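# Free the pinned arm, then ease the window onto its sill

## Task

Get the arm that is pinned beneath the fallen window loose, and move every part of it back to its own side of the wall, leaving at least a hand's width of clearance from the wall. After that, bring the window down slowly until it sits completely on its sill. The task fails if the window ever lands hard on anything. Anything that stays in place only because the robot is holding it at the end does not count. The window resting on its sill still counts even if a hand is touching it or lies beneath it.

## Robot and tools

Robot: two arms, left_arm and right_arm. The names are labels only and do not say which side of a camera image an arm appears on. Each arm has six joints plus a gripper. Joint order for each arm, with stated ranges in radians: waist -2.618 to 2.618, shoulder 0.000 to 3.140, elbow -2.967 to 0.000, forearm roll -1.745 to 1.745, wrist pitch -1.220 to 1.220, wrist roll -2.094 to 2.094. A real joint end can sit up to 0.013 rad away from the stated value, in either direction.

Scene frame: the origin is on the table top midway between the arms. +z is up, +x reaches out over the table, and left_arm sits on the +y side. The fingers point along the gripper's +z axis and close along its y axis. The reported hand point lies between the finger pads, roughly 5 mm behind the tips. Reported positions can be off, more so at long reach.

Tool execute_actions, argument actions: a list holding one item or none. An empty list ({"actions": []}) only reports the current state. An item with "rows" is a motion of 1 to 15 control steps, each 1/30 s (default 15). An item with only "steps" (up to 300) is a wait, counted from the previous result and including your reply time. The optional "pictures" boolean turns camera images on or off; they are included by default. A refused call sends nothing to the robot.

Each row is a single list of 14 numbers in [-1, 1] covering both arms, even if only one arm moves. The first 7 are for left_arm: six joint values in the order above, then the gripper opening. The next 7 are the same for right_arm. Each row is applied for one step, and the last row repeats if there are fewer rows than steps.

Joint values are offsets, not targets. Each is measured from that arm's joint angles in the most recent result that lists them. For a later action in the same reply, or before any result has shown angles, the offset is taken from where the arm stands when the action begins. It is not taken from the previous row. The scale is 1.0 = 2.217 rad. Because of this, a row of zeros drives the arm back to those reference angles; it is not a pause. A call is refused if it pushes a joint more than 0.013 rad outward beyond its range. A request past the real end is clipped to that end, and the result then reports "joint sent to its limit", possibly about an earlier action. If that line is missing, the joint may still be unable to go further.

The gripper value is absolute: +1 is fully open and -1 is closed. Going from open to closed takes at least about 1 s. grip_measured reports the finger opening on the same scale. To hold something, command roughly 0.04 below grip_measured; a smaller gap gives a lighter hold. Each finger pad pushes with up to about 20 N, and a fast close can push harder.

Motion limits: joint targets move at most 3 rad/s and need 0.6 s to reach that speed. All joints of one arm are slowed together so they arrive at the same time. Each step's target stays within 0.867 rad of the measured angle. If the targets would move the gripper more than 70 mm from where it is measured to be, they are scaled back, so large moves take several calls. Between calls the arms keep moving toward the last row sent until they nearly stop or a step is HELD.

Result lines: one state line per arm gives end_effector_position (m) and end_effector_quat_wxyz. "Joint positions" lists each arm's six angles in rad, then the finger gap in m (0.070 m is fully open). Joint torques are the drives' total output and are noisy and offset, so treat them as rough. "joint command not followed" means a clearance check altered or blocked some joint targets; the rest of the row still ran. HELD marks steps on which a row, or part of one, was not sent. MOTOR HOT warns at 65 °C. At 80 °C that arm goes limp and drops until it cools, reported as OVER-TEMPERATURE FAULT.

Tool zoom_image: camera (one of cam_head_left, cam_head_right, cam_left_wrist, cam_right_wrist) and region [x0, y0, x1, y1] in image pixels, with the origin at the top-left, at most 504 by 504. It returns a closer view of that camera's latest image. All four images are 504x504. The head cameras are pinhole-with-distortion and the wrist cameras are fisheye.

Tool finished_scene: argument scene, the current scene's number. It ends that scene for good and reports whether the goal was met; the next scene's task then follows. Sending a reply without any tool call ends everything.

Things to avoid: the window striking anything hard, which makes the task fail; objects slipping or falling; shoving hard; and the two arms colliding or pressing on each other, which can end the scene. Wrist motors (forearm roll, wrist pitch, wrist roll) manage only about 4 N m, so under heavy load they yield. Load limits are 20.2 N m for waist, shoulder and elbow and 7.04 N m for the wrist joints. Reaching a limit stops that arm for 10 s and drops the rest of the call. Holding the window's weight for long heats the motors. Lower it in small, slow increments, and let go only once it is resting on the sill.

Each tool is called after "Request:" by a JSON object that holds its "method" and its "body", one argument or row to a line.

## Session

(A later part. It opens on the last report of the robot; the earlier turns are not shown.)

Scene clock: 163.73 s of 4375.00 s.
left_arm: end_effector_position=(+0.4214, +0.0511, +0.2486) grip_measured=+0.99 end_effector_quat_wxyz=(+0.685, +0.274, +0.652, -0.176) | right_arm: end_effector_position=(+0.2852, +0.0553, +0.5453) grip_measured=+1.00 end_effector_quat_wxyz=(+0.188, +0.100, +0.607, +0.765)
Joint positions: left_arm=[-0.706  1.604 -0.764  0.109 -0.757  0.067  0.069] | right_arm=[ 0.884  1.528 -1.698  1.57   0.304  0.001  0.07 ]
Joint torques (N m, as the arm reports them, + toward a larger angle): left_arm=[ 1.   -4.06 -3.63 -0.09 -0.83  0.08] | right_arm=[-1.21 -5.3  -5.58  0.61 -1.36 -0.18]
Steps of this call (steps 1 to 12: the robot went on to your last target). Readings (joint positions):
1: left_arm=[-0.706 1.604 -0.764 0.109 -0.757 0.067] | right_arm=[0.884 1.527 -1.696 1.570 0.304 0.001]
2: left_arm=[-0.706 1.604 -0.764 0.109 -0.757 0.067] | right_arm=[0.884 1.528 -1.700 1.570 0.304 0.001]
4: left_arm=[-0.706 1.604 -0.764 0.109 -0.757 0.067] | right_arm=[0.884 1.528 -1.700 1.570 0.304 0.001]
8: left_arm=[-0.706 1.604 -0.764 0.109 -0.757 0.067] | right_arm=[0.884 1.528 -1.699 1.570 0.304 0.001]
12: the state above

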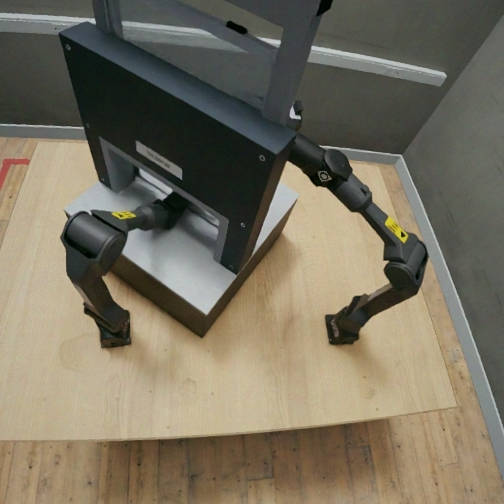

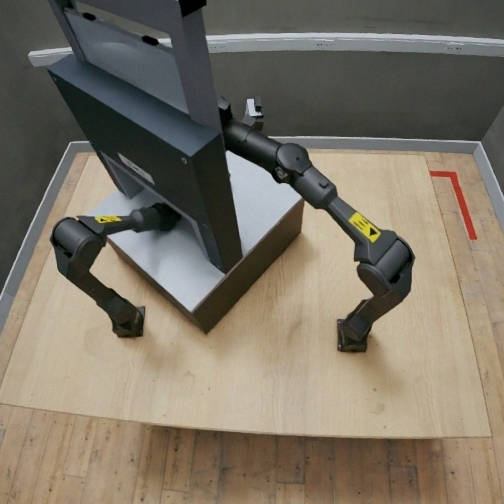

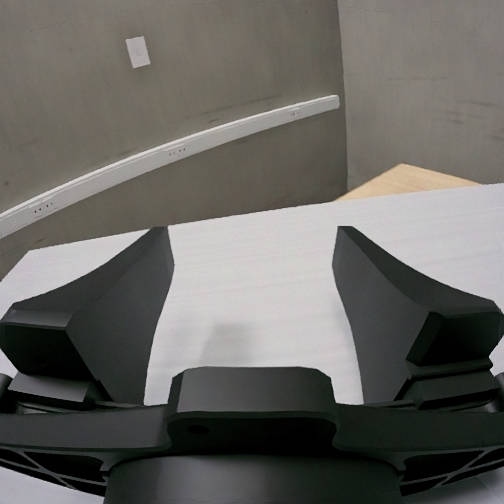

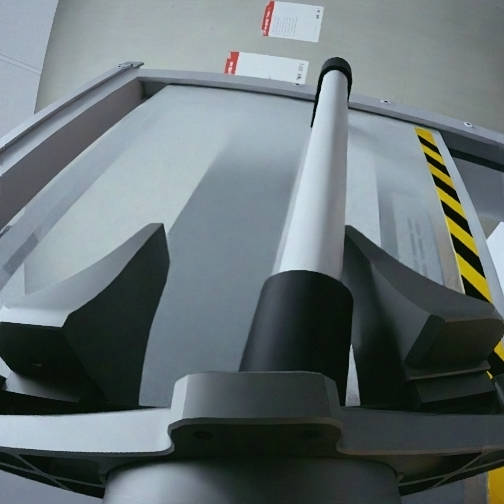

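Request:
{"method": "execute_actions", "body": {
  "actions": [
    {"rows": [[0,-0.00562,0.00421,0,0.00153,0,1,0,0,0,0,0,0,1],[0,-0.01125,0.00842,0,0.00307,0,1,0,0,0,0,0,0,1],[0,-0.01687,0.01263,0,0.0046,0,1,0,0,0,0,0,0,1],[0,-0.02249,0.01684,0,0.00613,0,1,0,0,0,0,0,0,1],[0,-0.02812,0.02105,0,0.00767,0,1,0,0,0,0,0,0,1],[0,-0.03374,0.02526,0,0.0092,0,1,0,0,0,0,0,0,1],[0,-0.03936,0.02947,0,0.01073,0,1,0,0,0,0,0,0,1],[0,-0.04499,0.03368,0,0.01227,0,1,0,0,0,0,0,0,1],[0,-0.05061,0.03789,0,0.0138,0,1,0,0,0,0,0,0,1],[0,-0.05623,0.0421,0,0.01533,0,1,0,0,0,0,0,0,1],[0,-0.06186,0.04631,0,0.01687,0,1,0,0,0,0,0,0,1],[0,-0.06748,0.05052,0,0.0184,0,1,0,0,0,0,0,0,1],[0,-0.0731,0.05473,0,0.01993,0,1,0,0,0,0,0,0,1],[0,-0.07873,0.05894,0,0.02147,0,1,0,0,0,0,0,0,1],[0,-0.08435,0.06315,0,0.023,0,1,0,0,0,0,0,0,1]],"steps":15}
  ],
  "pictures": false
}}

Request:
{"method": "execute_actions", "body": {
  "actions": [
    {"rows": [[0,-0.00576,0.00487,0,0.0009,0,1,0,0,0,0,0,0,1],[0,-0.01153,0.00974,0,0.0018,0,1,0,0,0,0,0,0,1],[0,-0.01729,0.01461,0,0.00271,0,1,0,0,0,0,0,0,1],[0,-0.02306,0.01947,0,0.00361,0,1,0,0,0,0,0,0,1],[0,-0.02882,0.02434,0,0.00451,0,1,0,0,0,0,0,0,1],[0,-0.03459,0.02921,0,0.00541,0,1,0,0,0,0,0,0,1],[0,-0.04035,0.03408,0,0.00631,0,1,0,0,0,0,0,0,1],[0,-0.04612,0.03895,0,0.00722,0,1,0,0,0,0,0,0,1],[0,-0.05188,0.04382,0,0.00812,0,1,0,0,0,0,0,0,1],[0,-0.05765,0.04869,0,0.00902,0,1,0,0,0,0,0,0,1],[0,-0.06341,0.05356,0,0.00992,0,1,0,0,0,0,0,0,1],[0,-0.06918,0.05842,0,0.01082,0,1,0,0,0,0,0,0,1],[0,-0.07494,0.06329,0,0.01173,0,1,0,0,0,0,0,0,1],[0,-0.08071,0.06816,0,0.01263,0,1,0,0,0,0,0,0,1],[0,-0.08647,0.07303,0,0.01353,0,1,0,0,0,0,0,0,1]],"steps":15}
  ],
  "pictures": false
}}

Request:
{"method": "execute_actions", "body": {
  "actions": [
    {"steps":10}
  ]
}}

Scene clock: 207.03 s of 4375.00 s.
left_arm: end_effector_position=(+0.3864, +0.0749, +0.2606) grip_measured=+0.99 end_effector_quat_wxyz=(+0.684, +0.274, +0.653, -0.174) | right_arm: end_effector_position=(+0.2859, +0.0557, +0.5441) grip_measured=+1.00 end_effector_quat_wxyz=(+0.188, +0.101, +0.608, +0.764)
Joint positions: left_arm=[-0.706  1.432 -0.635  0.109 -0.71   0.067  0.069] | right_arm=[ 0.884  1.53  -1.696  1.57   0.304  0.001  0.07 ]
Joint torques (N m, as the arm reports them, + toward a larger angle): left_arm=[ 1.01 -4.12 -3.17 -0.01 -0.76  0.08] | right_arm=[-5.61  3.29 -6.94  0.65 -2.25 -0.32]
Steps of this call (steps 1 to 15: the robot went on to your last target; steps 16 to 90: nothing new was sent; then 39.80 s passed at rest; steps 91 to 105: all 15 steps of this action). Readings (joint positions):
91: left_arm=[-0.706 1.604 -0.764 0.109 -0.757 0.067] | right_arm=[0.884 1.529 -1.696 1.569 0.303 0.001]
92: left_arm=[-0.706 1.598 -0.760 0.109 -0.755 0.067] | right_arm=[0.884 1.530 -1.696 1.569 0.304 0.001]
94: left_arm=[-0.706 1.571 -0.739 0.109 -0.748 0.067] | right_arm=[0.884 1.530 -1.696 1.569 0.304 0.001]
98: left_arm=[-0.706 1.519 -0.700 0.109 -0.734 0.067] | right_arm=[0.884 1.530 -1.696 1.570 0.304 0.001]
105: the state above

Scene clock: 207.53 s of 4375.00 s.
left_arm: end_effector_position=(+0.3480, +0.1004, +0.2617) grip_measured=+0.99 end_effector_quat_wxyz=(+0.685, +0.274, +0.653, -0.172) | right_arm: end_effector_position=(+0.2860, +0.0557, +0.5440) grip_measured=+1.00 end_effector_quat_wxyz=(+0.188, +0.101, +0.609, +0.764)
Joint positions: left_arm=[-0.706  1.255 -0.486  0.109 -0.682  0.067  0.069] | right_arm=[ 0.883  1.53  -1.696  1.57   0.304  0.001  0.07 ]
Joint torques (N m, as the arm reports them, + toward a larger angle): left_arm=[ 1.04 -3.05 -3.37 -0.02 -0.79  0.08] | right_arm=[-5.66  3.79 -6.29  0.55 -2.45 -0.35]
Steps of this call (steps 1 to 15: all 15 steps of this action). Readings (joint positions):
1: left_arm=[-0.706 1.421 -0.626 0.109 -0.707 0.067] | right_arm=[0.883 1.530 -1.696 1.570 0.304 0.001]
2: left_arm=[-0.706 1.414 -0.621 0.109 -0.707 0.067] | right_arm=[0.883 1.530 -1.696 1.570 0.304 0.001]
4: left_arm=[-0.706 1.394 -0.604 0.109 -0.704 0.067] | right_arm=[0.883 1.530 -1.696 1.570 0.304 0.001]
8: left_arm=[-0.706 1.344 -0.561 0.109 -0.696 0.067] | right_arm=[0.883 1.530 -1.696 1.570 0.304 0.001]
15: the state above

Scene clock: 207.87 s of 4375.00 s.
left_arm: end_effector_position=(+0.3447, +0.1027, +0.2613) grip_measured=+0.99 end_effector_quat_wxyz=(+0.685, +0.274, +0.653, -0.172) | right_arm: end_effector_position=(+0.2860, +0.0557, +0.5440) grip_measured=+1.00 end_effector_quat_wxyz=(+0.188, +0.101, +0.609, +0.764)
Joint positions: left_arm=[-0.706  1.239 -0.473  0.109 -0.679  0.067  0.069] | right_arm=[ 0.883  1.53  -1.696  1.57   0.304  0.001  0.07 ]
Joint torques (N m, as the arm reports them, + toward a larger angle): left_arm=[ 0.98 -2.04 -4.34 -0.01 -0.86  0.08] | right_arm=[-5.48  3.63 -6.27  0.53 -2.53 -0.35]
Steps of this call (steps 1 to 10: the robot went on to your last target). Readings (joint positions):
1: left_arm=[-0.706 1.244 -0.476 0.109 -0.680 0.067] | right_arm=[0.883 1.530 -1.696 1.570 0.304 0.001]
2: left_arm=[-0.706 1.238 -0.471 0.109 -0.679 0.067] | right_arm=[0.883 1.530 -1.696 1.570 0.304 0.001]
4: left_arm=[-0.706 1.238 -0.471 0.109 -0.679 0.067] | right_arm=[0.883 1.530 -1.696 1.570 0.304 0.001]
8: left_arm=[-0.706 1.239 -0.472 0.109 -0.679 0.067] | right_arm=[0.883 1.530 -1.696 1.570 0.304 0.001]
10: the state above

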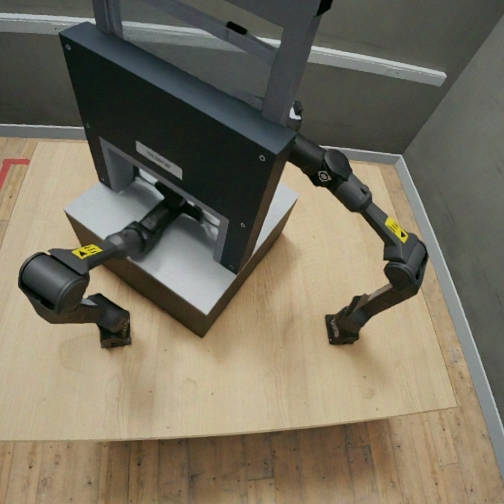

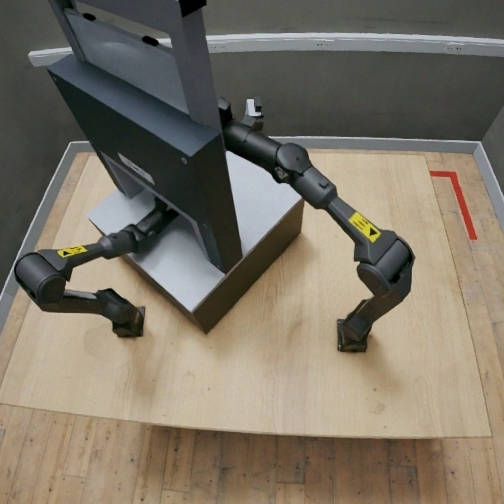

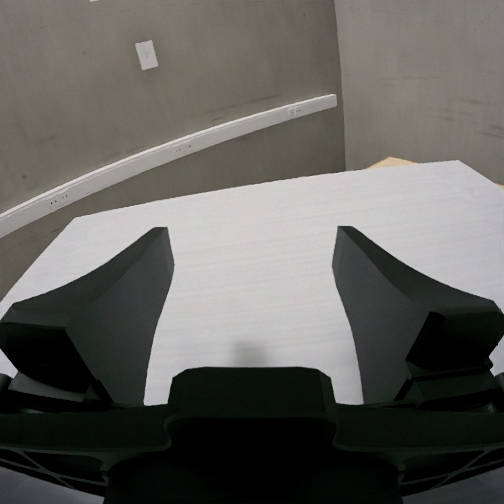

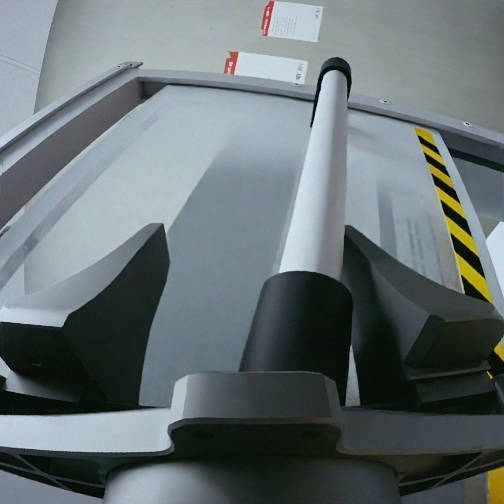

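Request:
{"method": "execute_actions", "body": {
  "actions": [
    {"rows": [[0,-0.0074,0.00436,0,0.00304,0,1,0,-0.00054,0.00058,0,0,0,1],[0,-0.01479,0.00872,0,0.00607,0,1,0,-0.00108,0.00116,0,0,0,1],[0,-0.02219,0.01308,0,0.00911,0,1,0,-0.00162,0.00174,0,0,0,1],[0,-0.02959,0.01744,0,0.01215,0,1,0,-0.00217,0.00232,0,0,0,1],[0,-0.03699,0.0218,0,0.01519,0,1,0,-0.00271,0.0029,0,0,0,1],[0,-0.04438,0.02616,0,0.01822,0,1,0,-0.00325,0.00348,0,0,0,1],[0,-0.05178,0.03052,0,0.02126,0,1,0,-0.00379,0.00406,0,0,0,1],[0,-0.05918,0.03488,0,0.0243,0,1,0,-0.00433,0.00465,0,0,0,1],[0,-0.06658,0.03924,0,0.02734,0,1,0,-0.00487,0.00523,0,0,0,1],[0,-0.07397,0.0436,0,0.03037,0,1,0,-0.00541,0.00581,0,0,0,1],[0,-0.08137,0.04796,0,0.03341,0,1,0,-0.00595,0.00639,0,0,0,1],[0,-0.08877,0.05232,0,0.03645,0,1,0,-0.0065,0.00697,0,0,0,1],[0,-0.09617,0.05668,0,0.03949,0,1,0,-0.00704,0.00755,0,0,0,1],[0,-0.10356,0.06104,0,0.04252,0,1,0,-0.00758,0.00813,0,0,0,1],[0,-0.11096,0.0654,0,0.04556,0,1,0,-0.00812,0.00871,0,0,0,1]],"steps":15}
  ],
  "pictures": false
}}

Request:
{"method": "execute_actions", "body": {
  "actions": [
    {"steps":12}
  ]
}}

Scene clock: 242.27 s of 4375.00 s.
left_arm: end_effector_position=(+0.3054, +0.1303, +0.2620) grip_measured=+0.99 end_effector_quat_wxyz=(+0.686, +0.274, +0.653, -0.167) | right_arm: end_effector_position=(+0.2861, +0.0550, +0.5387) grip_measured=+1.00 end_effector_quat_wxyz=(+0.187, +0.104, +0.613, +0.761)
Joint positions: left_arm=[-0.706  1.018 -0.342  0.109 -0.589  0.067  0.069] | right_arm=[ 0.884  1.521 -1.675  1.57   0.301  0.     0.07 ]
Joint torques (N m, as the arm reports them, + toward a larger angle): left_arm=[ 0.96 -2.   -3.55 -0.01 -0.8   0.08] | right_arm=[ -4.75 -11.64  -6.84   0.49  -1.5   -0.29]
Steps of this call (steps 1 to 30: the robot went on to your last target; steps 31 to 90: nothing new was sent; then 30.90 s passed at rest; steps 91 to 105: all 15 steps of this action). Readings (joint positions):
91: left_arm=[-0.706 1.240 -0.473 0.109 -0.680 0.067] | right_arm=[0.884 1.529 -1.696 1.570 0.304 0.001]
92: left_arm=[-0.706 1.235 -0.471 0.109 -0.678 0.067] | right_arm=[0.884 1.529 -1.696 1.570 0.303 0.001]
94: left_arm=[-0.706 1.205 -0.453 0.109 -0.665 0.067] | right_arm=[0.884 1.528 -1.694 1.570 0.303 0.001]
98: left_arm=[-0.706 1.134 -0.410 0.109 -0.636 0.067] | right_arm=[0.884 1.526 -1.687 1.570 0.302 0.001]
105: the state above

Scene clock: 242.67 s of 4375.00 s.
left_arm: end_effector_position=(+0.3010, +0.1333, +0.2611) grip_measured=+0.99 end_effector_quat_wxyz=(+0.686, +0.274, +0.653, -0.167) | right_arm: end_effector_position=(+0.2856, +0.0546, +0.5390) grip_measured=+1.00 end_effector_quat_wxyz=(+0.187, +0.103, +0.613, +0.761)
Joint positions: left_arm=[-0.706  0.993 -0.327  0.109 -0.578  0.067  0.069] | right_arm=[ 0.883  1.52  -1.674  1.569  0.302  0.     0.07 ]
Joint torques (N m, as the arm reports them, + toward a larger angle): left_arm=[ 1.   -0.35 -4.29 -0.01 -0.91  0.08] | right_arm=[ -4.68 -20.24  -9.04   0.79  -1.01  -0.21]
Steps of this call (steps 1 to 12: the robot went on to your last target). Readings (joint positions):
1: left_arm=[-0.706 1.003 -0.333 0.109 -0.582 0.067] | right_arm=[0.884 1.521 -1.674 1.569 0.301 0.000]
2: left_arm=[-0.706 0.994 -0.328 0.109 -0.579 0.067] | right_arm=[0.883 1.521 -1.674 1.569 0.301 0.000]
4: left_arm=[-0.706 0.992 -0.326 0.109 -0.577 0.067] | right_arm=[0.883 1.521 -1.674 1.569 0.301 0.000]
8: left_arm=[-0.706 0.992 -0.327 0.109 -0.578 0.067] | right_arm=[0.883 1.520 -1.674 1.569 0.302 0.000]
12: the state above

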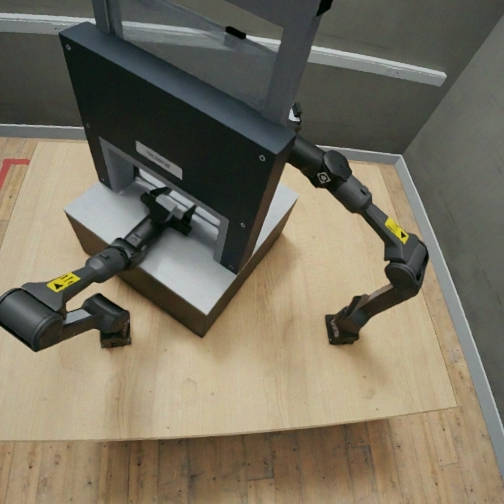

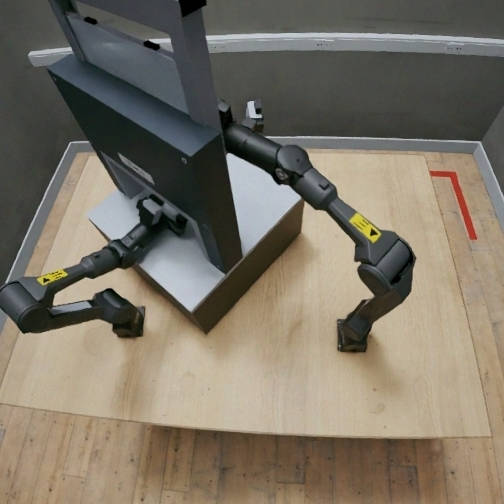

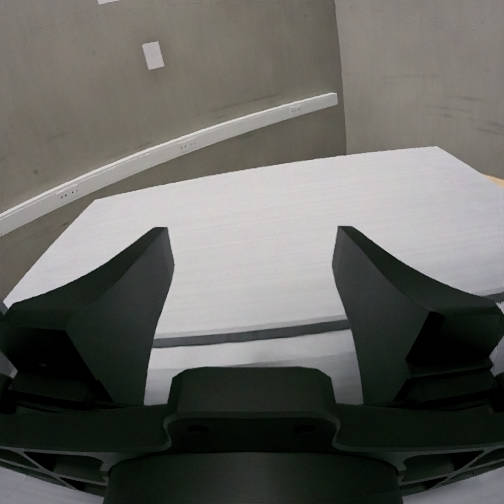

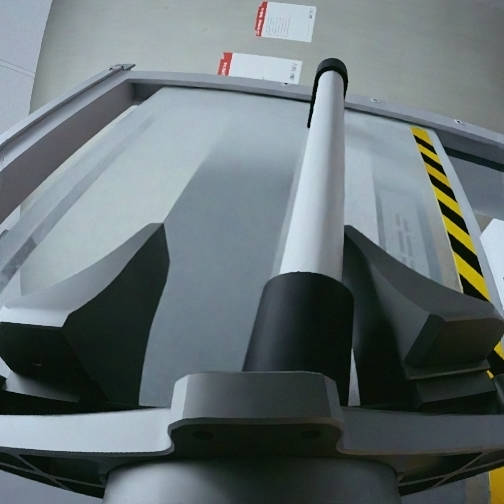

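Request:
{"method": "execute_actions", "body": {
  "actions": [
    {"rows": [[0,-0.01284,0.00349,0,0.00935,0,1,0,0,0,0,0,0,1],[0,-0.02568,0.00698,0,0.0187,0,1,0,0,0,0,0,0,1],[0,-0.03852,0.01046,0,0.02806,0,1,0,0,0,0,0,0,1],[0,-0.05136,0.01395,0,0.03741,0,1,0,0,0,0,0,0,1],[0,-0.0642,0.01744,0,0.04676,0,1,0,0,0,0,0,0,1],[0,-0.07704,0.02093,0,0.05611,0,1,0,0,0,0,0,0,1],[0,-0.08988,0.02442,0,0.06546,0,1,0,0,0,0,0,0,1],[0,-0.10272,0.0279,0,0.07482,0,1,0,0,0,0,0,0,1],[0,-0.11556,0.03139,0,0.08417,0,1,0,0,0,0,0,0,1],[0,-0.1284,0.03488,0,0.09352,0,1,0,0,0,0,0,0,1],[0,-0.14124,0.03837,0,0.10287,0,1,0,0,0,0,0,0,1],[0,-0.15408,0.04186,0,0.11222,0,1,0,0,0,0,0,0,1],[0,-0.16692,0.04534,0,0.12158,0,1,0,0,0,0,0,0,1],[0,-0.17976,0.04883,0,0.13093,0,1,0,0,0,0,0,0,1],[0,-0.1926,0.05232,0,0.14028,0,1,0,0,0,0,0,0,1]],"steps":15}
  ],
  "pictures": false
}}

Request:
{"method": "execute_actions", "body": {
  "actions": [
    {"steps":12}
  ]
}}

Scene clock: 255.27 s of 4375.00 s.
left_arm: end_effector_position=(+0.2551, +0.1698, +0.2638) grip_measured=+0.99 end_effector_quat_wxyz=(+0.689, +0.269, +0.655, -0.154) | right_arm: end_effector_position=(+0.2852, +0.0544, +0.5400) grip_measured=+1.00 end_effector_quat_wxyz=(+0.187, +0.103, +0.612, +0.762)
Joint positions: left_arm=[-0.706  0.64  -0.232  0.109 -0.321  0.067  0.069] | right_arm=[ 0.883  1.52  -1.677  1.57   0.303  0.001  0.07 ]
Joint torques (N m, as the arm reports them, + toward a larger angle): left_arm=[ 1.   -0.47 -3.73  0.01 -0.75  0.08] | right_arm=[ -1.5  -22.76  -8.8    0.98  -0.72  -0.12]
Steps of this call (steps 1 to 30: the robot went on to your last target; steps 31 to 90: nothing new was sent; then 9.10 s passed at rest; steps 91 to 105: all 15 steps of this action). Readings (joint positions):
91: left_arm=[-0.706 0.993 -0.328 0.109 -0.578 0.067] | right_arm=[0.883 1.519 -1.677 1.570 0.304 0.001]
92: left_arm=[-0.706 0.988 -0.327 0.109 -0.574 0.067] | right_arm=[0.883 1.521 -1.677 1.570 0.304 0.001]
94: left_arm=[-0.706 0.957 -0.319 0.109 -0.552 0.067] | right_arm=[0.883 1.520 -1.677 1.570 0.304 0.001]
98: left_arm=[-0.706 0.842 -0.287 0.109 -0.468 0.067] | right_arm=[0.883 1.520 -1.677 1.570 0.304 0.001]
105: the state above

Scene clock: 255.67 s of 4375.00 s.
left_arm: end_effector_position=(+0.2461, +0.1771, +0.2612) grip_measured=+0.99 end_effector_quat_wxyz=(+0.690, +0.268, +0.655, -0.152) | right_arm: end_effector_position=(+0.2853, +0.0545, +0.5394) grip_measured=+1.00 end_effector_quat_wxyz=(+0.187, +0.103, +0.612, +0.761)
Joint positions: left_arm=[-0.706  0.566 -0.211  0.109 -0.267  0.067  0.069] | right_arm=[ 0.883  1.519 -1.675  1.569  0.303  0.001  0.07 ]
Joint torques (N m, as the arm reports them, + toward a larger angle): left_arm=[ 1.    0.97 -4.77  0.01 -0.91  0.08] | right_arm=[ -1.83 -22.35  -8.73   0.92  -0.79  -0.19]
Steps of this call (steps 1 to 12: the robot went on to your last target). Readings (joint positions):
1: left_arm=[-0.706 0.613 -0.224 0.109 -0.302 0.067] | right_arm=[0.883 1.520 -1.676 1.570 0.303 0.001]
2: left_arm=[-0.706 0.592 -0.218 0.109 -0.286 0.067] | right_arm=[0.883 1.520 -1.676 1.570 0.303 0.001]
4: left_arm=[-0.706 0.568 -0.211 0.109 -0.269 0.067] | right_arm=[0.883 1.519 -1.676 1.570 0.303 0.001]
8: left_arm=[-0.706 0.565 -0.211 0.109 -0.267 0.067] | right_arm=[0.883 1.519 -1.675 1.570 0.303 0.001]
12: the state above

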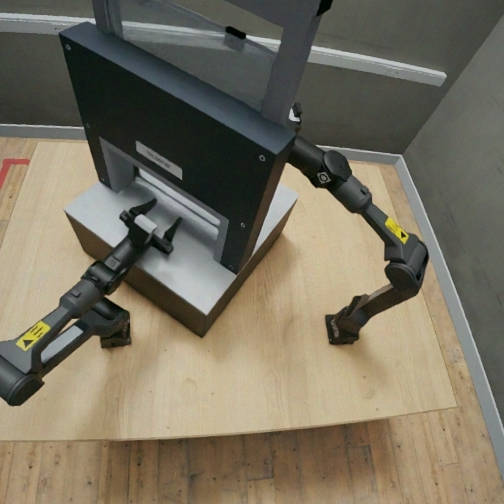

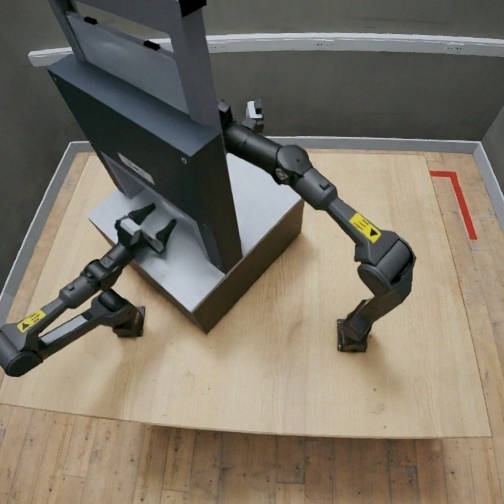

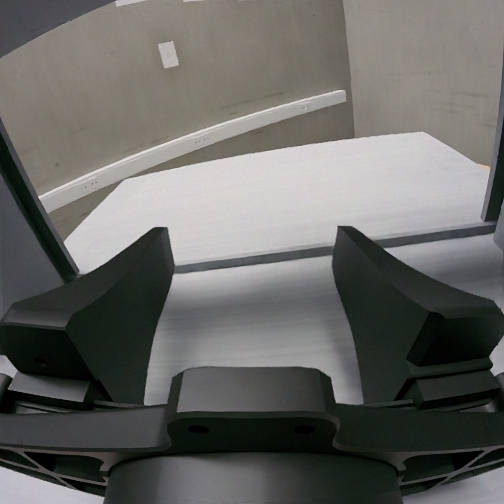

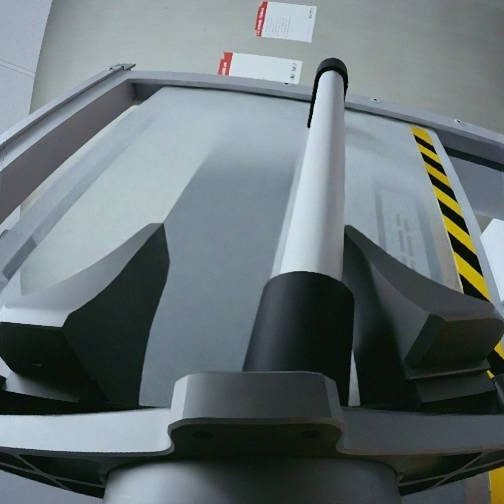

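Request:
{"method": "execute_actions", "body": {
  "actions": [
    {"rows": [[0.01955,0,0,0,0,0,1,0,-0.00105,0.00441,0,0,0,1],[0.03909,0,0,0,0,0,1,0,-0.00209,0.00883,0,0,0,1],[0.05864,0,0,0,0,0,1,0,-0.00314,0.01324,0,0,0,1],[0.07819,0,0,0,0,0,1,0,-0.00419,0.01766,0,0,0,1],[0.09773,0,0,0,0,0,1,0,-0.00524,0.02207,0,0,0,1],[0.11728,0,0,0,0,0,1,0,-0.00628,0.02649,0,0,0,1],[0.13683,0,0,0,0,0,1,0,-0.00733,0.0309,0,0,0,1],[0.15637,0,0,0,0,0,1,0,-0.00838,0.03532,0,0,0,1],[0.17592,0,0,0,0,0,1,0,-0.00943,0.03973,0,0,0,1],[0.19547,0,0,0,0,0,1,0,-0.01047,0.04415,0,0,0,1],[0.21501,0,0,0,0,0,1,0,-0.01152,0.04856,0,0,0,1],[0.23456,0,0,0,0,0,1,0,-0.01257,0.05298,0,0,0,1],[0.25411,0,0,0,0,0,1,0,-0.01362,0.05739,0,0,0,1],[0.27365,0,0,0,0,0,1,0,-0.01466,0.06181,0,0,0,1],[0.2932,0,0,0,0,0,1,0,-0.01571,0.06622,0,0,0,1]],"steps":15}
  ],
  "pictures": false
}}

Request:
{"method": "execute_actions", "body": {
  "actions": [
    {"rows": [[0.01955,0,0,0,0,0,1,0,-0.00066,0.00395,0,0,0,1],[0.03909,0,0,0,0,0,1,0,-0.00132,0.0079,0,0,0,1],[0.05864,0,0,0,0,0,1,0,-0.00198,0.01184,0,0,0,1],[0.07819,0,0,0,0,0,1,0,-0.00264,0.01579,0,0,0,1],[0.09773,0,0,0,0,0,1,0,-0.0033,0.01974,0,0,0,1],[0.11728,0,0,0,0,0,1,0,-0.00396,0.02369,0,0,0,1],[0.13683,0,0,0,0,0,1,0,-0.00462,0.02764,0,0,0,1],[0.15637,0,0,0,0,0,1,0,-0.00529,0.03158,0,0,0,1],[0.17592,0,0,0,0,0,1,0,-0.00595,0.03553,0,0,0,1],[0.19547,0,0,0,0,0,1,0,-0.00661,0.03948,0,0,0,1],[0.21501,0,0,0,0,0,1,0,-0.00727,0.04343,0,0,0,1],[0.23456,0,0,0,0,0,1,0,-0.00793,0.04738,0,0,0,1],[0.25411,0,0,0,0,0,1,0,-0.00859,0.05132,0,0,0,1],[0.27365,0,0,0,0,0,1,0,-0.00925,0.05527,0,0,0,1],[0.2932,0,0,0,0,0,1,0,-0.00991,0.05922,0,0,0,1]],"steps":15}
  ],
  "pictures": false
}}

Request:
{"method": "execute_actions", "body": {
  "actions": [
    {"steps":12}
  ]
}}

Scene clock: 301.83 s of 4375.00 s.
left_arm: end_effector_position=(+0.2884, +0.2883, +0.2614) grip_measured=+0.99 end_effector_quat_wxyz=(+0.706, +0.105, +0.700, +0.016) | right_arm: end_effector_position=(+0.2876, +0.0566, +0.4915) grip_measured=+1.00 end_effector_quat_wxyz=(+0.170, +0.123, +0.649, +0.732)
Joint positions: left_arm=[-0.228  0.566 -0.211  0.109 -0.267  0.067  0.069] | right_arm=[ 0.883  1.489 -1.536  1.569  0.302  0.     0.07 ]
Joint torques (N m, as the arm reports them, + toward a larger angle): left_arm=[ 1.57  0.33 -4.18  0.   -0.9   0.08] | right_arm=[ -3.05 -22.3   -8.33   0.95  -0.77  -0.13]
Steps of this call (steps 1 to 30: the robot went on to your last target; steps 31 to 90: nothing new was sent; then 42.67 s passed at rest; steps 91 to 105: all 15 steps of this action). Readings (joint positions):
91: left_arm=[-0.705 0.566 -0.211 0.109 -0.267 0.067] | right_arm=[0.883 1.519 -1.674 1.569 0.303 0.000]
92: left_arm=[-0.699 0.566 -0.211 0.109 -0.267 0.067] | right_arm=[0.883 1.518 -1.669 1.569 0.303 0.000]
94: left_arm=[-0.668 0.566 -0.211 0.109 -0.267 0.067] | right_arm=[0.883 1.513 -1.646 1.569 0.303 0.000]
98: left_arm=[-0.538 0.566 -0.211 0.109 -0.267 0.067] | right_arm=[0.883 1.503 -1.605 1.569 0.303 0.000]
105: the state above

Scene clock: 302.33 s of 4375.00 s.
left_arm: end_effector_position=(+0.2724, +0.4128, +0.2614) grip_measured=+0.99 end_effector_quat_wxyz=(+0.680, -0.072, +0.704, +0.191) | right_arm: end_effector_position=(+0.2885, +0.0549, +0.4469) grip_measured=+1.00 end_effector_quat_wxyz=(+0.155, +0.141, +0.680, +0.702)
Joint positions: left_arm=[ 0.275  0.566 -0.211  0.109 -0.267  0.067  0.069] | right_arm=[ 0.88   1.464 -1.414  1.569  0.299 -0.     0.07 ]
Joint torques (N m, as the arm reports them, + toward a larger angle): left_arm=[ 1.53  0.48 -4.3   0.02 -0.89  0.08] | right_arm=[ -0.88 -17.42  -7.11   1.06  -0.02  -0.03]
Steps of this call (steps 1 to 15: all 15 steps of this action). Readings (joint positions):
1: left_arm=[-0.186 0.566 -0.211 0.109 -0.267 0.067] | right_arm=[0.883 1.488 -1.528 1.569 0.302 0.000]
2: left_arm=[-0.150 0.566 -0.211 0.109 -0.267 0.067] | right_arm=[0.883 1.488 -1.523 1.569 0.302 0.000]
4: left_arm=[-0.096 0.566 -0.211 0.109 -0.267 0.067] | right_arm=[0.883 1.484 -1.510 1.569 0.302 0.000]
8: left_arm=[0.012 0.566 -0.211 0.109 -0.267 0.067] | right_arm=[0.883 1.480 -1.473 1.569 0.302 0.000]
15: the state above

Scene clock: 302.73 s of 4375.00 s.
left_arm: end_effector_position=(+0.2562, +0.4460, +0.2614) grip_measured=+0.99 end_effector_quat_wxyz=(+0.664, -0.124, +0.697, +0.241) | right_arm: end_effector_position=(+0.2886, +0.0553, +0.4417) grip_measured=+1.00 end_effector_quat_wxyz=(+0.153, +0.143, +0.684, +0.699)
Joint positions: left_arm=[ 0.422  0.566 -0.211  0.109 -0.267  0.067  0.069] | right_arm=[ 0.88   1.464 -1.403  1.569  0.301 -0.     0.07 ]
Joint torques (N m, as the arm reports them, + toward a larger angle): left_arm=[ 0.53  0.47 -4.38  0.01 -0.89  0.08] | right_arm=[  2.1  -14.71 -10.69   1.6    0.56   0.19]
Steps of this call (steps 1 to 12: the robot went on to your last target). Readings (joint positions):
1: left_arm=[0.314 0.566 -0.211 0.109 -0.267 0.067] | right_arm=[0.880 1.463 -1.406 1.569 0.299 -0.000]
2: left_arm=[0.347 0.566 -0.211 0.109 -0.267 0.067] | right_arm=[0.880 1.464 -1.403 1.569 0.299 -0.000]
4: left_arm=[0.394 0.566 -0.211 0.109 -0.267 0.067] | right_arm=[0.880 1.464 -1.403 1.569 0.300 -0.000]
8: left_arm=[0.423 0.566 -0.211 0.109 -0.267 0.067] | right_arm=[0.880 1.464 -1.403 1.569 0.300 -0.000]
12: the state above

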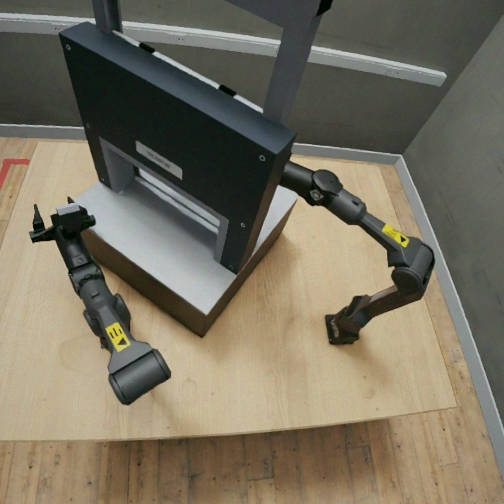

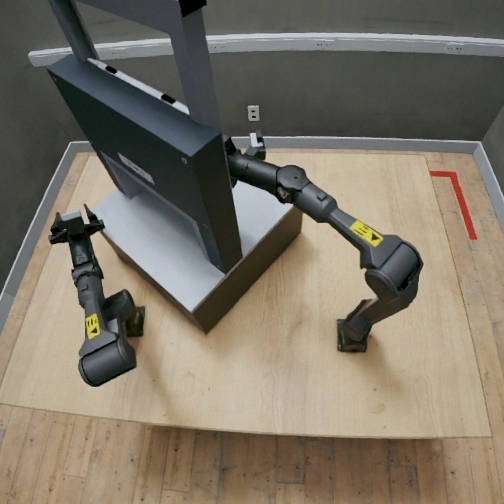

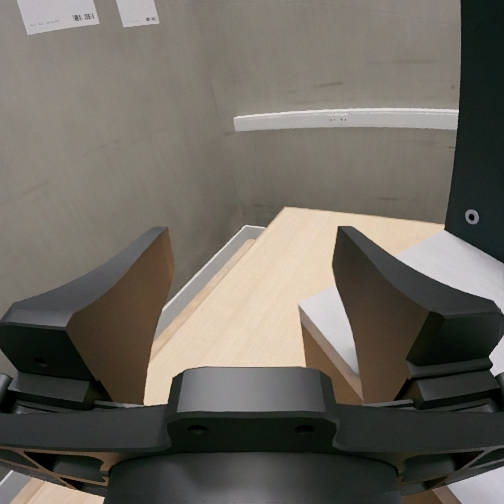

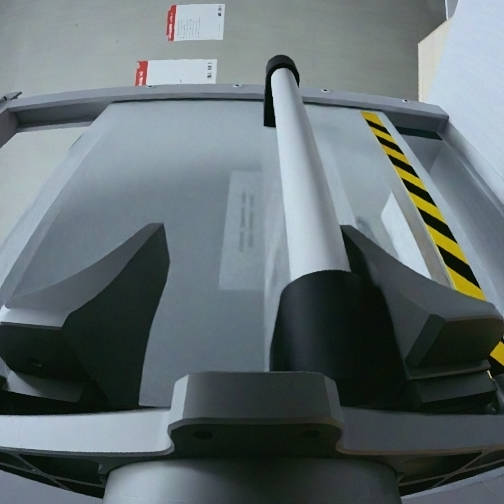

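Request:
{"method": "execute_actions", "body": {
  "actions": [
    {"rows": [[0.01052,0,0,0,0,0,1,0,-0.00016,0.00289,0,0,0,1],[0.02105,0,0,0,0,0,1,0,-0.00033,0.00579,0,0,0,1],[0.03158,0,0,0,0,0,1,0,-0.00049,0.00868,0,0,0,1],[0.0421,0,0,0,0,0,1,0,-0.00066,0.01157,0,0,0,1],[0.05263,0,0,0,0,0,1,0,-0.00082,0.01446,0,0,0,1],[0.06315,0,0,0,0,0,1,0,-0.00099,0.01736,0,0,0,1],[0.07368,0,0,0,0,0,1,0,-0.00115,0.02025,0,0,0,1],[0.0842,0,0,0,0,0,1,0,-0.00132,0.02314,0,0,0,1],[0.09473,0,0,0,0,0,1,0,-0.00148,0.02603,0,0,0,1],[0.10525,0,0,0,0,0,1,0,-0.00165,0.02893,0,0,0,1],[0.11578,0,0,0,0,0,1,0,-0.00181,0.03182,0,0,0,1],[0.1263,0,0,0,0,0,1,0,-0.00198,0.03471,0,0,0,1],[0.13683,0,0,0,0,0,1,0,-0.00214,0.0376,0,0,0,1],[0.14735,0,0,0,0,0,1,0,-0.00231,0.0405,0,0,0,1],[0.1579,0,0,0,0,0,1,0,-0.00247,0.04339,0,0,0,1]],"steps":15}
  ],
  "pictures": false
}}

Request:
{"method": "execute_actions", "body": {
  "actions": [
    {"rows": [[0.04,0,0,0,0,0,1,0,0.00016,0.00179,0,0,0,1],[0.04,0,0,0,0,0,1,0,0.00031,0.00358,0,0,0,1],[0.04,0,0,0,0,0,1,0,0.00047,0.00537,0,0,0,1],[0.04,0,0,0,0,0,1,0,0.00063,0.00716,0,0,0,1],[0.04,0,0,0,0,0,1,0,0.00078,0.00895,0,0,0,1],[0.04,0,0,0,0,0,1,0,0.00094,0.01074,0,0,0,1],[0.04,0,0,0,0,0,1,0,0.0011,0.01253,0,0,0,1],[0.04,0,0,0,0,0,1,0,0.00125,0.01433,0,0,0,1],[0.04,0,0,0,0,0,1,0,0.00141,0.01612,0,0,0,1],[0.04,0,0,0,0,0,1,0,0.00157,0.01791,0,0,0,1],[0.04,0,0,0,0,0,1,0,0.00172,0.0197,0,0,0,1],[0.04,0,0,0,0,0,1,0,0.00188,0.02149,0,0,0,1],[0.04,0,0,0,0,0,1,0,0.00204,0.02328,0,0,0,1],[0.04,0,0,0,0,0,1,0,0.00219,0.02507,0,0,0,1],[0.04,0,0,0,0,0,1,0,0.00235,0.02686,0,0,0,1]],"steps":15}
  ],
  "pictures": false
}}

Request:
{"method": "execute_actions", "body": {
  "actions": [
    {"steps":12}
  ]
}}

Scene clock: 322.83 s of 4375.00 s.
left_arm: end_effector_position=(+0.2091, +0.5046, +0.2614) grip_measured=+0.99 end_effector_quat_wxyz=(+0.621, -0.226, +0.671, +0.337) | right_arm: end_effector_position=(+0.2872, +0.0560, +0.4014) grip_measured=+1.00 end_effector_quat_wxyz=(+0.136, +0.157, +0.711, +0.672)
Joint positions: left_arm=[ 0.722  0.566 -0.211  0.109 -0.267  0.067  0.069] | right_arm=[ 0.883  1.46  -1.311  1.569  0.302  0.     0.07 ]
Joint torques (N m, as the arm reports them, + toward a larger angle): left_arm=[ 1.1   0.48 -4.46  0.02 -0.9   0.07] | right_arm=[ -0.48 -17.07  -6.71   0.87   0.03   0.  ]
Steps of this call (steps 1 to 30: the robot went on to your last target; steps 31 to 90: nothing new was sent; then 16.60 s passed at rest; steps 91 to 105: all 15 steps of this action). Readings (joint positions):
91: left_arm=[0.422 0.566 -0.211 0.109 -0.267 0.067] | right_arm=[0.883 1.467 -1.404 1.569 0.302 0.000]
92: left_arm=[0.428 0.566 -0.211 0.109 -0.267 0.067] | right_arm=[0.883 1.465 -1.399 1.569 0.302 0.000]
94: left_arm=[0.458 0.566 -0.211 0.109 -0.267 0.067] | right_arm=[0.883 1.464 -1.382 1.569 0.303 0.000]
98: left_arm=[0.557 0.566 -0.211 0.109 -0.267 0.067] | right_arm=[0.883 1.464 -1.355 1.569 0.303 0.000]
105: the state above

Scene clock: 323.33 s of 4375.00 s.
left_arm: end_effector_position=(+0.1920, +0.5191, +0.2614) grip_measured=+0.99 end_effector_quat_wxyz=(+0.605, -0.256, +0.660, +0.364) | right_arm: end_effector_position=(+0.2870, +0.0561, +0.3725) grip_measured=+1.00 end_effector_quat_wxyz=(+0.125, +0.167, +0.729, +0.652)
Joint positions: left_arm=[ 0.811  0.566 -0.211  0.109 -0.267  0.067  0.069] | right_arm=[ 0.883  1.464 -1.253  1.569  0.302  0.     0.07 ]
Joint torques (N m, as the arm reports them, + toward a larger angle): left_arm=[ 0.42  0.48 -4.4   0.02 -0.9   0.08] | right_arm=[ -0.05 -14.87  -7.07   1.21   0.51   0.07]
Steps of this call (steps 1 to 15: all 15 steps of this action). Readings (joint positions):
1: left_arm=[0.746 0.566 -0.211 0.109 -0.267 0.067] | right_arm=[0.883 1.459 -1.306 1.569 0.302 0.000]
2: left_arm=[0.770 0.566 -0.211 0.109 -0.267 0.067] | right_arm=[0.883 1.460 -1.304 1.568 0.301 0.000]
4: left_arm=[0.803 0.566 -0.211 0.109 -0.267 0.067] | right_arm=[0.883 1.460 -1.298 1.568 0.301 0.000]
8: left_arm=[0.812 0.566 -0.211 0.109 -0.267 0.067] | right_arm=[0.883 1.461 -1.281 1.568 0.301 0.000]
15: the state above

Scene clock: 323.73 s of 4375.00 s.
left_arm: end_effector_position=(+0.1920, +0.5190, +0.2614) grip_measured=+0.99 end_effector_quat_wxyz=(+0.605, -0.256, +0.660, +0.364) | right_arm: end_effector_position=(+0.2870, +0.0562, +0.3704) grip_measured=+1.00 end_effector_quat_wxyz=(+0.124, +0.168, +0.730, +0.651)
Joint positions: left_arm=[ 0.811  0.566 -0.211  0.109 -0.267  0.067  0.069] | right_arm=[ 0.883  1.465 -1.25   1.569  0.302  0.     0.07 ]
Joint torques (N m, as the arm reports them, + toward a larger angle): left_arm=[ 0.4   0.45 -4.4   0.01 -0.89  0.07] | right_arm=[ -0.33 -15.49  -9.45   1.26   0.35   0.08]
Steps of this call (steps 1 to 12: the robot went on to your last target). Readings (joint positions):
1: left_arm=[0.811 0.566 -0.211 0.109 -0.267 0.067] | right_arm=[0.883 1.464 -1.250 1.569 0.302 0.000]
2: left_arm=[0.811 0.566 -0.211 0.109 -0.267 0.067] | right_arm=[0.883 1.465 -1.250 1.569 0.302 0.000]
4: left_arm=[0.811 0.566 -0.211 0.109 -0.267 0.067] | right_arm=[0.883 1.465 -1.250 1.569 0.302 0.000]
8: left_arm=[0.811 0.566 -0.211 0.109 -0.267 0.067] | right_arm=[0.883 1.465 -1.250 1.569 0.302 0.000]
12: the state above

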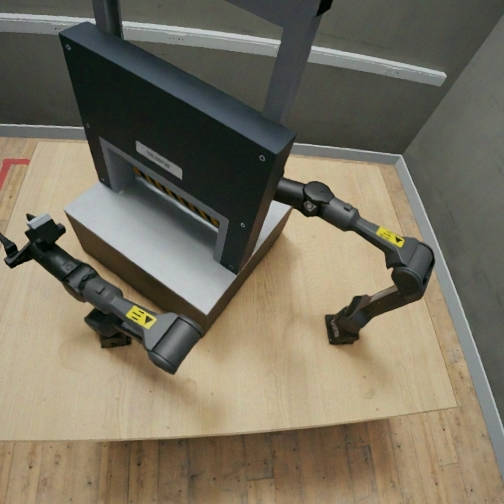

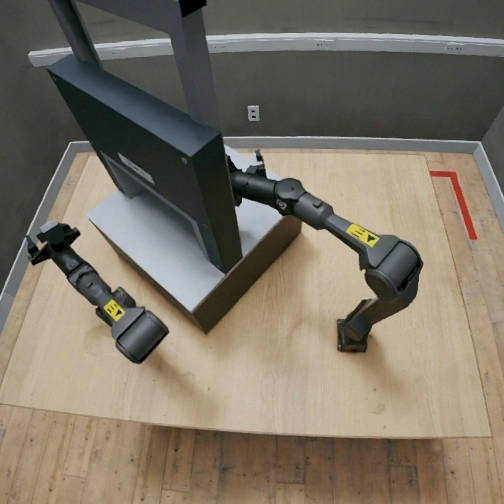

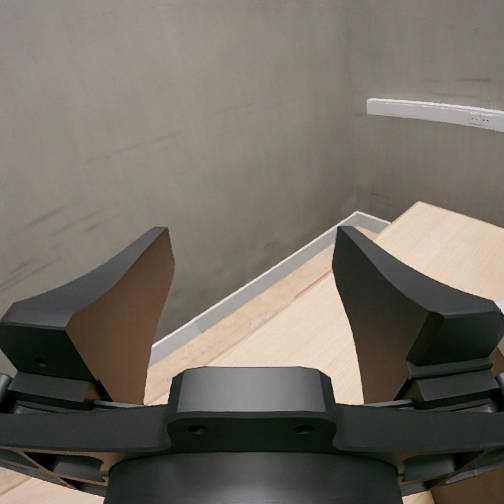

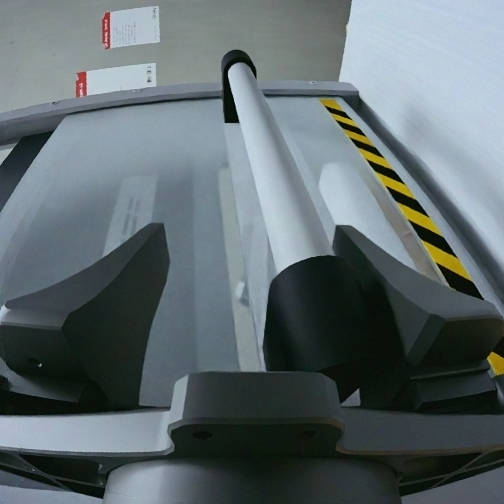

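Request:
{"method": "execute_actions", "body": {
  "actions": [
    {"rows": [[0,0,0,0,0,0,1,0,0.00009,0.0004,0,0,0,1],[0,0,0,0,0,0,1,0,0.00018,0.0008,0,0,0,1],[0,0,0,0,0,0,1,0,0.00027,0.00119,0,0,0,1],[0,0,0,0,0,0,1,0,0.00036,0.00159,0,0,0,1],[0,0,0,0,0,0,1,0,0.00045,0.00199,0,0,0,1],[0,0,0,0,0,0,1,0,0.00054,0.00239,0,0,0,1],[0,0,0,0,0,0,1,0,0.00063,0.00278,0,0,0,1],[0,0,0,0,0,0,1,0,0.00072,0.00318,0,0,0,1],[0,0,0,0,0,0,1,0,0.00081,0.00358,0,0,0,1],[0,0,0,0,0,0,1,0,0.0009,0.00398,0,0,0,1],[0,0,0,0,0,0,1,0,0.00099,0.00438,0,0,0,1],[0,0,0,0,0,0,1,0,0.00108,0.00477,0,0,0,1],[0,0,0,0,0,0,1,0,0.00117,0.00517,0,0,0,1],[0,0,0,0,0,0,1,0,0.00126,0.00557,0,0,0,1],[0,0,0,0,0,0,1,0,0.00136,0.00597,0,0,0,1]],"steps":15}
  ],
  "pictures": false
}}

Request:
{"method": "execute_actions", "body": {
  "actions": [
    {"rows": [[0,0,0,0,0,0,1,0,0.00009,0.0004,0,0,0,1],[0,0,0,0,0,0,1,0,0.00018,0.0008,0,0,0,1],[0,0,0,0,0,0,1,0,0.00027,0.00119,0,0,0,1],[0,0,0,0,0,0,1,0,0.00036,0.00159,0,0,0,1],[0,0,0,0,0,0,1,0,0.00045,0.00199,0,0,0,1],[0,0,0,0,0,0,1,0,0.00054,0.00239,0,0,0,1],[0,0,0,0,0,0,1,0,0.00063,0.00278,0,0,0,1],[0,0,0,0,0,0,1,0,0.00072,0.00318,0,0,0,1],[0,0,0,0,0,0,1,0,0.00081,0.00358,0,0,0,1],[0,0,0,0,0,0,1,0,0.0009,0.00398,0,0,0,1],[0,0,0,0,0,0,1,0,0.00099,0.00438,0,0,0,1],[0,0,0,0,0,0,1,0,0.00108,0.00477,0,0,0,1],[0,0,0,0,0,0,1,0,0.00117,0.00517,0,0,0,1],[0,0,0,0,0,0,1,0,0.00126,0.00557,0,0,0,1],[0,0,0,0,0,0,1,0,0.00136,0.00597,0,0,0,1]],"steps":15}
  ],
  "pictures": false
}}

Request:
{"method": "execute_actions", "body": {
  "actions": [
    {"rows": [[0,0,0,0,0,0,1,0,0.00009,0.0004,0,0,0,1],[0,0,0,0,0,0,1,0,0.00018,0.0008,0,0,0,1],[0,0,0,0,0,0,1,0,0.00027,0.00119,0,0,0,1],[0,0,0,0,0,0,1,0,0.00036,0.00159,0,0,0,1],[0,0,0,0,0,0,1,0,0.00045,0.00199,0,0,0,1],[0,0,0,0,0,0,1,0,0.00054,0.00239,0,0,0,1],[0,0,0,0,0,0,1,0,0.00063,0.00278,0,0,0,1],[0,0,0,0,0,0,1,0,0.00072,0.00318,0,0,0,1],[0,0,0,0,0,0,1,0,0.00081,0.00358,0,0,0,1],[0,0,0,0,0,0,1,0,0.0009,0.00398,0,0,0,1],[0,0,0,0,0,0,1,0,0.00099,0.00438,0,0,0,1],[0,0,0,0,0,0,1,0,0.00108,0.00477,0,0,0,1],[0,0,0,0,0,0,1,0,0.00117,0.00517,0,0,0,1],[0,0,0,0,0,0,1,0,0.00126,0.00557,0,0,0,1],[0,0,0,0,0,0,1,0,0.00136,0.00597,0,0,0,1]],"steps":15}
  ],
  "pictures": false
}}

Request:
{"method": "execute_actions", "body": {
  "actions": [
    {"rows": [[0,0,0,0,0,0,1,0,0.00009,0.0004,0,0,0,1],[0,0,0,0,0,0,1,0,0.00018,0.0008,0,0,0,1],[0,0,0,0,0,0,1,0,0.00027,0.00119,0,0,0,1],[0,0,0,0,0,0,1,0,0.00036,0.00159,0,0,0,1],[0,0,0,0,0,0,1,0,0.00045,0.00199,0,0,0,1],[0,0,0,0,0,0,1,0,0.00054,0.00239,0,0,0,1],[0,0,0,0,0,0,1,0,0.00063,0.00278,0,0,0,1],[0,0,0,0,0,0,1,0,0.00072,0.00318,0,0,0,1],[0,0,0,0,0,0,1,0,0.00081,0.00358,0,0,0,1],[0,0,0,0,0,0,1,0,0.0009,0.00398,0,0,0,1],[0,0,0,0,0,0,1,0,0.00099,0.00438,0,0,0,1],[0,0,0,0,0,0,1,0,0.00108,0.00477,0,0,0,1],[0,0,0,0,0,0,1,0,0.00117,0.00517,0,0,0,1],[0,0,0,0,0,0,1,0,0.00126,0.00557,0,0,0,1],[0,0,0,0,0,0,1,0,0.00136,0.00597,0,0,0,1]],"steps":15}
  ],
  "pictures": false
}}

Request:
{"method": "execute_actions", "body": {
  "actions": [
    {"steps":10}
  ]
}}

Scene clock: 359.67 s of 4375.00 s.
left_arm: end_effector_position=(+0.1920, +0.5190, +0.2614) grip_measured=+0.99 end_effector_quat_wxyz=(+0.605, -0.256, +0.660, +0.364) | right_arm: end_effector_position=(+0.2874, +0.0561, +0.3635) grip_measured=+1.00 end_effector_quat_wxyz=(+0.122, +0.171, +0.734, +0.646)
Joint positions: left_arm=[ 0.811  0.566 -0.211  0.109 -0.267  0.067  0.069] | right_arm=[ 0.883  1.468 -1.237  1.569  0.301  0.     0.07 ]
Joint torques (N m, as the arm reports them, + toward a larger angle): left_arm=[ 0.42  0.48 -4.41  0.01 -0.89  0.08] | right_arm=[ -0.71 -14.38  -7.14   0.83  -0.01   0.1 ]
Steps of this call (steps 1 to 15: the robot went on to your last target; steps 16 to 90: nothing new was sent; then 32.43 s passed at rest; steps 91 to 105: all 15 steps of this action). Readings (joint positions):
91: left_arm=[0.811 0.566 -0.211 0.109 -0.267 0.067] | right_arm=[0.883 1.465 -1.251 1.569 0.302 0.000]
92: left_arm=[0.811 0.566 -0.211 0.109 -0.267 0.067] | right_arm=[0.883 1.465 -1.251 1.569 0.302 0.000]
94: left_arm=[0.811 0.566 -0.211 0.109 -0.267 0.067] | right_arm=[0.883 1.465 -1.251 1.569 0.302 0.000]
98: left_arm=[0.811 0.566 -0.211 0.109 -0.267 0.067] | right_arm=[0.883 1.465 -1.247 1.570 0.301 0.000]
105: the state above

Scene clock: 360.17 s of 4375.00 s.
left_arm: end_effector_position=(+0.1920, +0.5190, +0.2614) grip_measured=+0.99 end_effector_quat_wxyz=(+0.605, -0.256, +0.660, +0.364) | right_arm: end_effector_position=(+0.2875, +0.0562, +0.3561) grip_measured=+1.00 end_effector_quat_wxyz=(+0.119, +0.173, +0.739, +0.640)
Joint positions: left_arm=[ 0.811  0.566 -0.211  0.109 -0.267  0.067  0.069] | right_arm=[ 0.883  1.471 -1.224  1.569  0.301  0.     0.07 ]
Joint torques (N m, as the arm reports them, + toward a larger angle): left_arm=[ 0.43  0.49 -4.42  0.01 -0.9   0.08] | right_arm=[ -0.78 -14.59  -7.11   0.99   0.04   0.1 ]
Steps of this call (steps 1 to 15: all 15 steps of this action). Readings (joint positions):
1: left_arm=[0.811 0.566 -0.211 0.109 -0.267 0.067] | right_arm=[0.883 1.468 -1.237 1.569 0.301 0.000]
2: left_arm=[0.811 0.566 -0.211 0.109 -0.267 0.067] | right_arm=[0.883 1.468 -1.236 1.569 0.301 0.000]
4: left_arm=[0.811 0.566 -0.211 0.109 -0.267 0.067] | right_arm=[0.883 1.468 -1.234 1.569 0.301 0.000]
8: left_arm=[0.811 0.566 -0.211 0.109 -0.267 0.067] | right_arm=[0.883 1.469 -1.230 1.569 0.301 0.000]
15: the state above

Scene clock: 360.67 s of 4375.00 s.
left_arm: end_effector_position=(+0.1920, +0.5190, +0.2614) grip_measured=+0.99 end_effector_quat_wxyz=(+0.605, -0.256, +0.660, +0.364) | right_arm: end_effector_position=(+0.2875, +0.0561, +0.3487) grip_measured=+1.00 end_effector_quat_wxyz=(+0.116, +0.176, +0.743, +0.635)
Joint positions: left_arm=[ 0.811  0.566 -0.211  0.109 -0.267  0.067  0.069] | right_arm=[ 0.883  1.474 -1.211  1.569  0.301  0.     0.07 ]
Joint torques (N m, as the arm reports them, + toward a larger angle): left_arm=[ 0.42  0.48 -4.4   0.01 -0.89  0.08] | right_arm=[ -0.62 -14.76  -6.87   0.94   0.05   0.09]
Steps of this call (steps 1 to 15: all 15 steps of this action). Readings (joint positions):
1: left_arm=[0.811 0.566 -0.211 0.109 -0.267 0.067] | right_arm=[0.883 1.471 -1.223 1.569 0.301 0.000]
2: left_arm=[0.811 0.566 -0.211 0.109 -0.267 0.067] | right_arm=[0.883 1.471 -1.222 1.569 0.301 0.000]
4: left_arm=[0.811 0.566 -0.211 0.109 -0.267 0.067] | right_arm=[0.883 1.471 -1.221 1.569 0.301 0.000]
8: left_arm=[0.811 0.566 -0.211 0.109 -0.267 0.067] | right_arm=[0.883 1.472 -1.217 1.569 0.301 0.000]
15: the state above

Scene clock: 361.17 s of 4375.00 s.
left_arm: end_effector_position=(+0.1920, +0.5190, +0.2614) grip_measured=+0.99 end_effector_quat_wxyz=(+0.605, -0.256, +0.660, +0.364) | right_arm: end_effector_position=(+0.2875, +0.0559, +0.3412) grip_measured=+1.00 end_effector_quat_wxyz=(+0.113, +0.179, +0.748, +0.629)
Joint positions: left_arm=[ 0.811  0.566 -0.211  0.109 -0.267  0.067  0.069] | right_arm=[ 0.883  1.477 -1.198  1.569  0.301  0.     0.07 ]
Joint torques (N m, as the arm reports them, + toward a larger angle): left_arm=[ 0.42  0.49 -4.39  0.01 -0.9   0.08] | right_arm=[ -0.42 -14.49  -7.33   1.03   0.09   0.1 ]
Steps of this call (steps 1 to 15: all 15 steps of this action). Readings (joint positions):
1: left_arm=[0.811 0.566 -0.211 0.109 -0.267 0.067] | right_arm=[0.883 1.474 -1.210 1.569 0.301 0.000]
2: left_arm=[0.811 0.566 -0.211 0.109 -0.267 0.067] | right_arm=[0.883 1.474 -1.209 1.569 0.301 0.000]
4: left_arm=[0.811 0.566 -0.211 0.109 -0.267 0.067] | right_arm=[0.883 1.474 -1.208 1.569 0.301 0.000]
8: left_arm=[0.811 0.566 -0.211 0.109 -0.267 0.067] | right_arm=[0.883 1.475 -1.204 1.569 0.301 0.000]
15: the state above

Scene clock: 361.50 s of 4375.00 s.
left_arm: end_effector_position=(+0.1920, +0.5190, +0.2614) grip_measured=+0.99 end_effector_quat_wxyz=(+0.605, -0.256, +0.660, +0.364) | right_arm: end_effector_position=(+0.2875, +0.0559, +0.3409) grip_measured=+1.00 end_effector_quat_wxyz=(+0.113, +0.179, +0.748, +0.629)
Joint positions: left_arm=[ 0.811  0.566 -0.211  0.109 -0.267  0.067  0.069] | right_arm=[ 0.883  1.477 -1.197  1.569  0.301  0.     0.07 ]
Joint torques (N m, as the arm reports them, + toward a larger angle): left_arm=[ 0.43  0.49 -4.4   0.01 -0.89  0.08] | right_arm=[ -0.42 -14.9   -7.55   1.     0.12   0.09]
Steps of this call (steps 1 to 10: the robot went on to your last target). Readings (joint positions):
1: left_arm=[0.811 0.566 -0.211 0.109 -0.267 0.067] | right_arm=[0.883 1.477 -1.197 1.569 0.301 0.000]
2: left_arm=[0.811 0.566 -0.211 0.109 -0.267 0.067] | right_arm=[0.883 1.477 -1.197 1.569 0.301 0.000]
4: left_arm=[0.811 0.566 -0.211 0.109 -0.267 0.067] | right_arm=[0.883 1.477 -1.197 1.569 0.301 0.000]
8: left_arm=[0.811 0.566 -0.211 0.109 -0.267 0.067] | right_arm=[0.883 1.477 -1.197 1.569 0.301 0.000]
10: the state above

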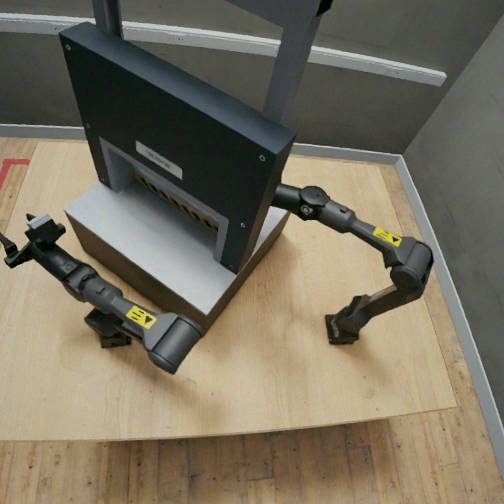

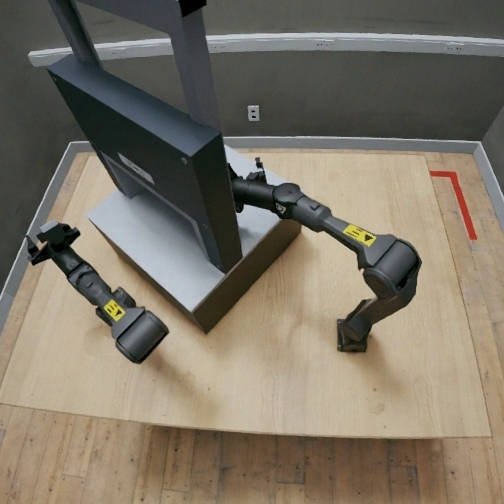

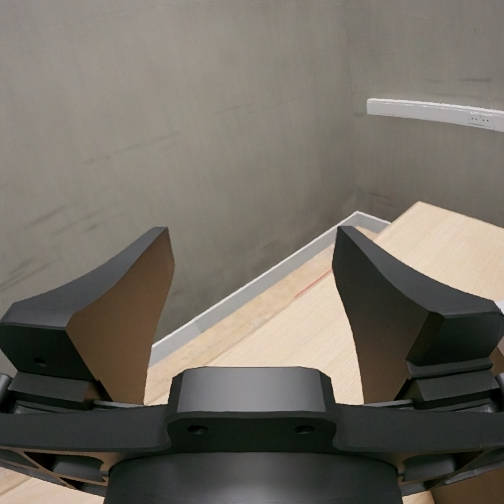

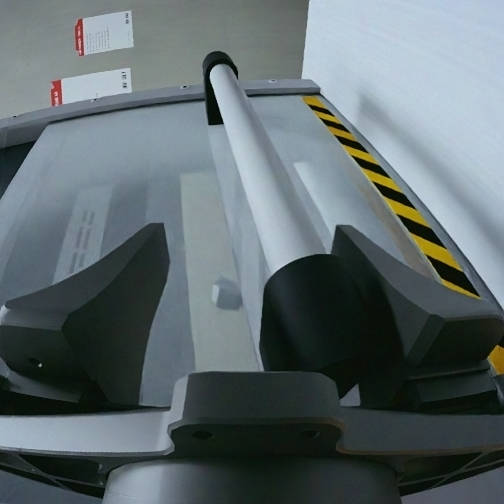

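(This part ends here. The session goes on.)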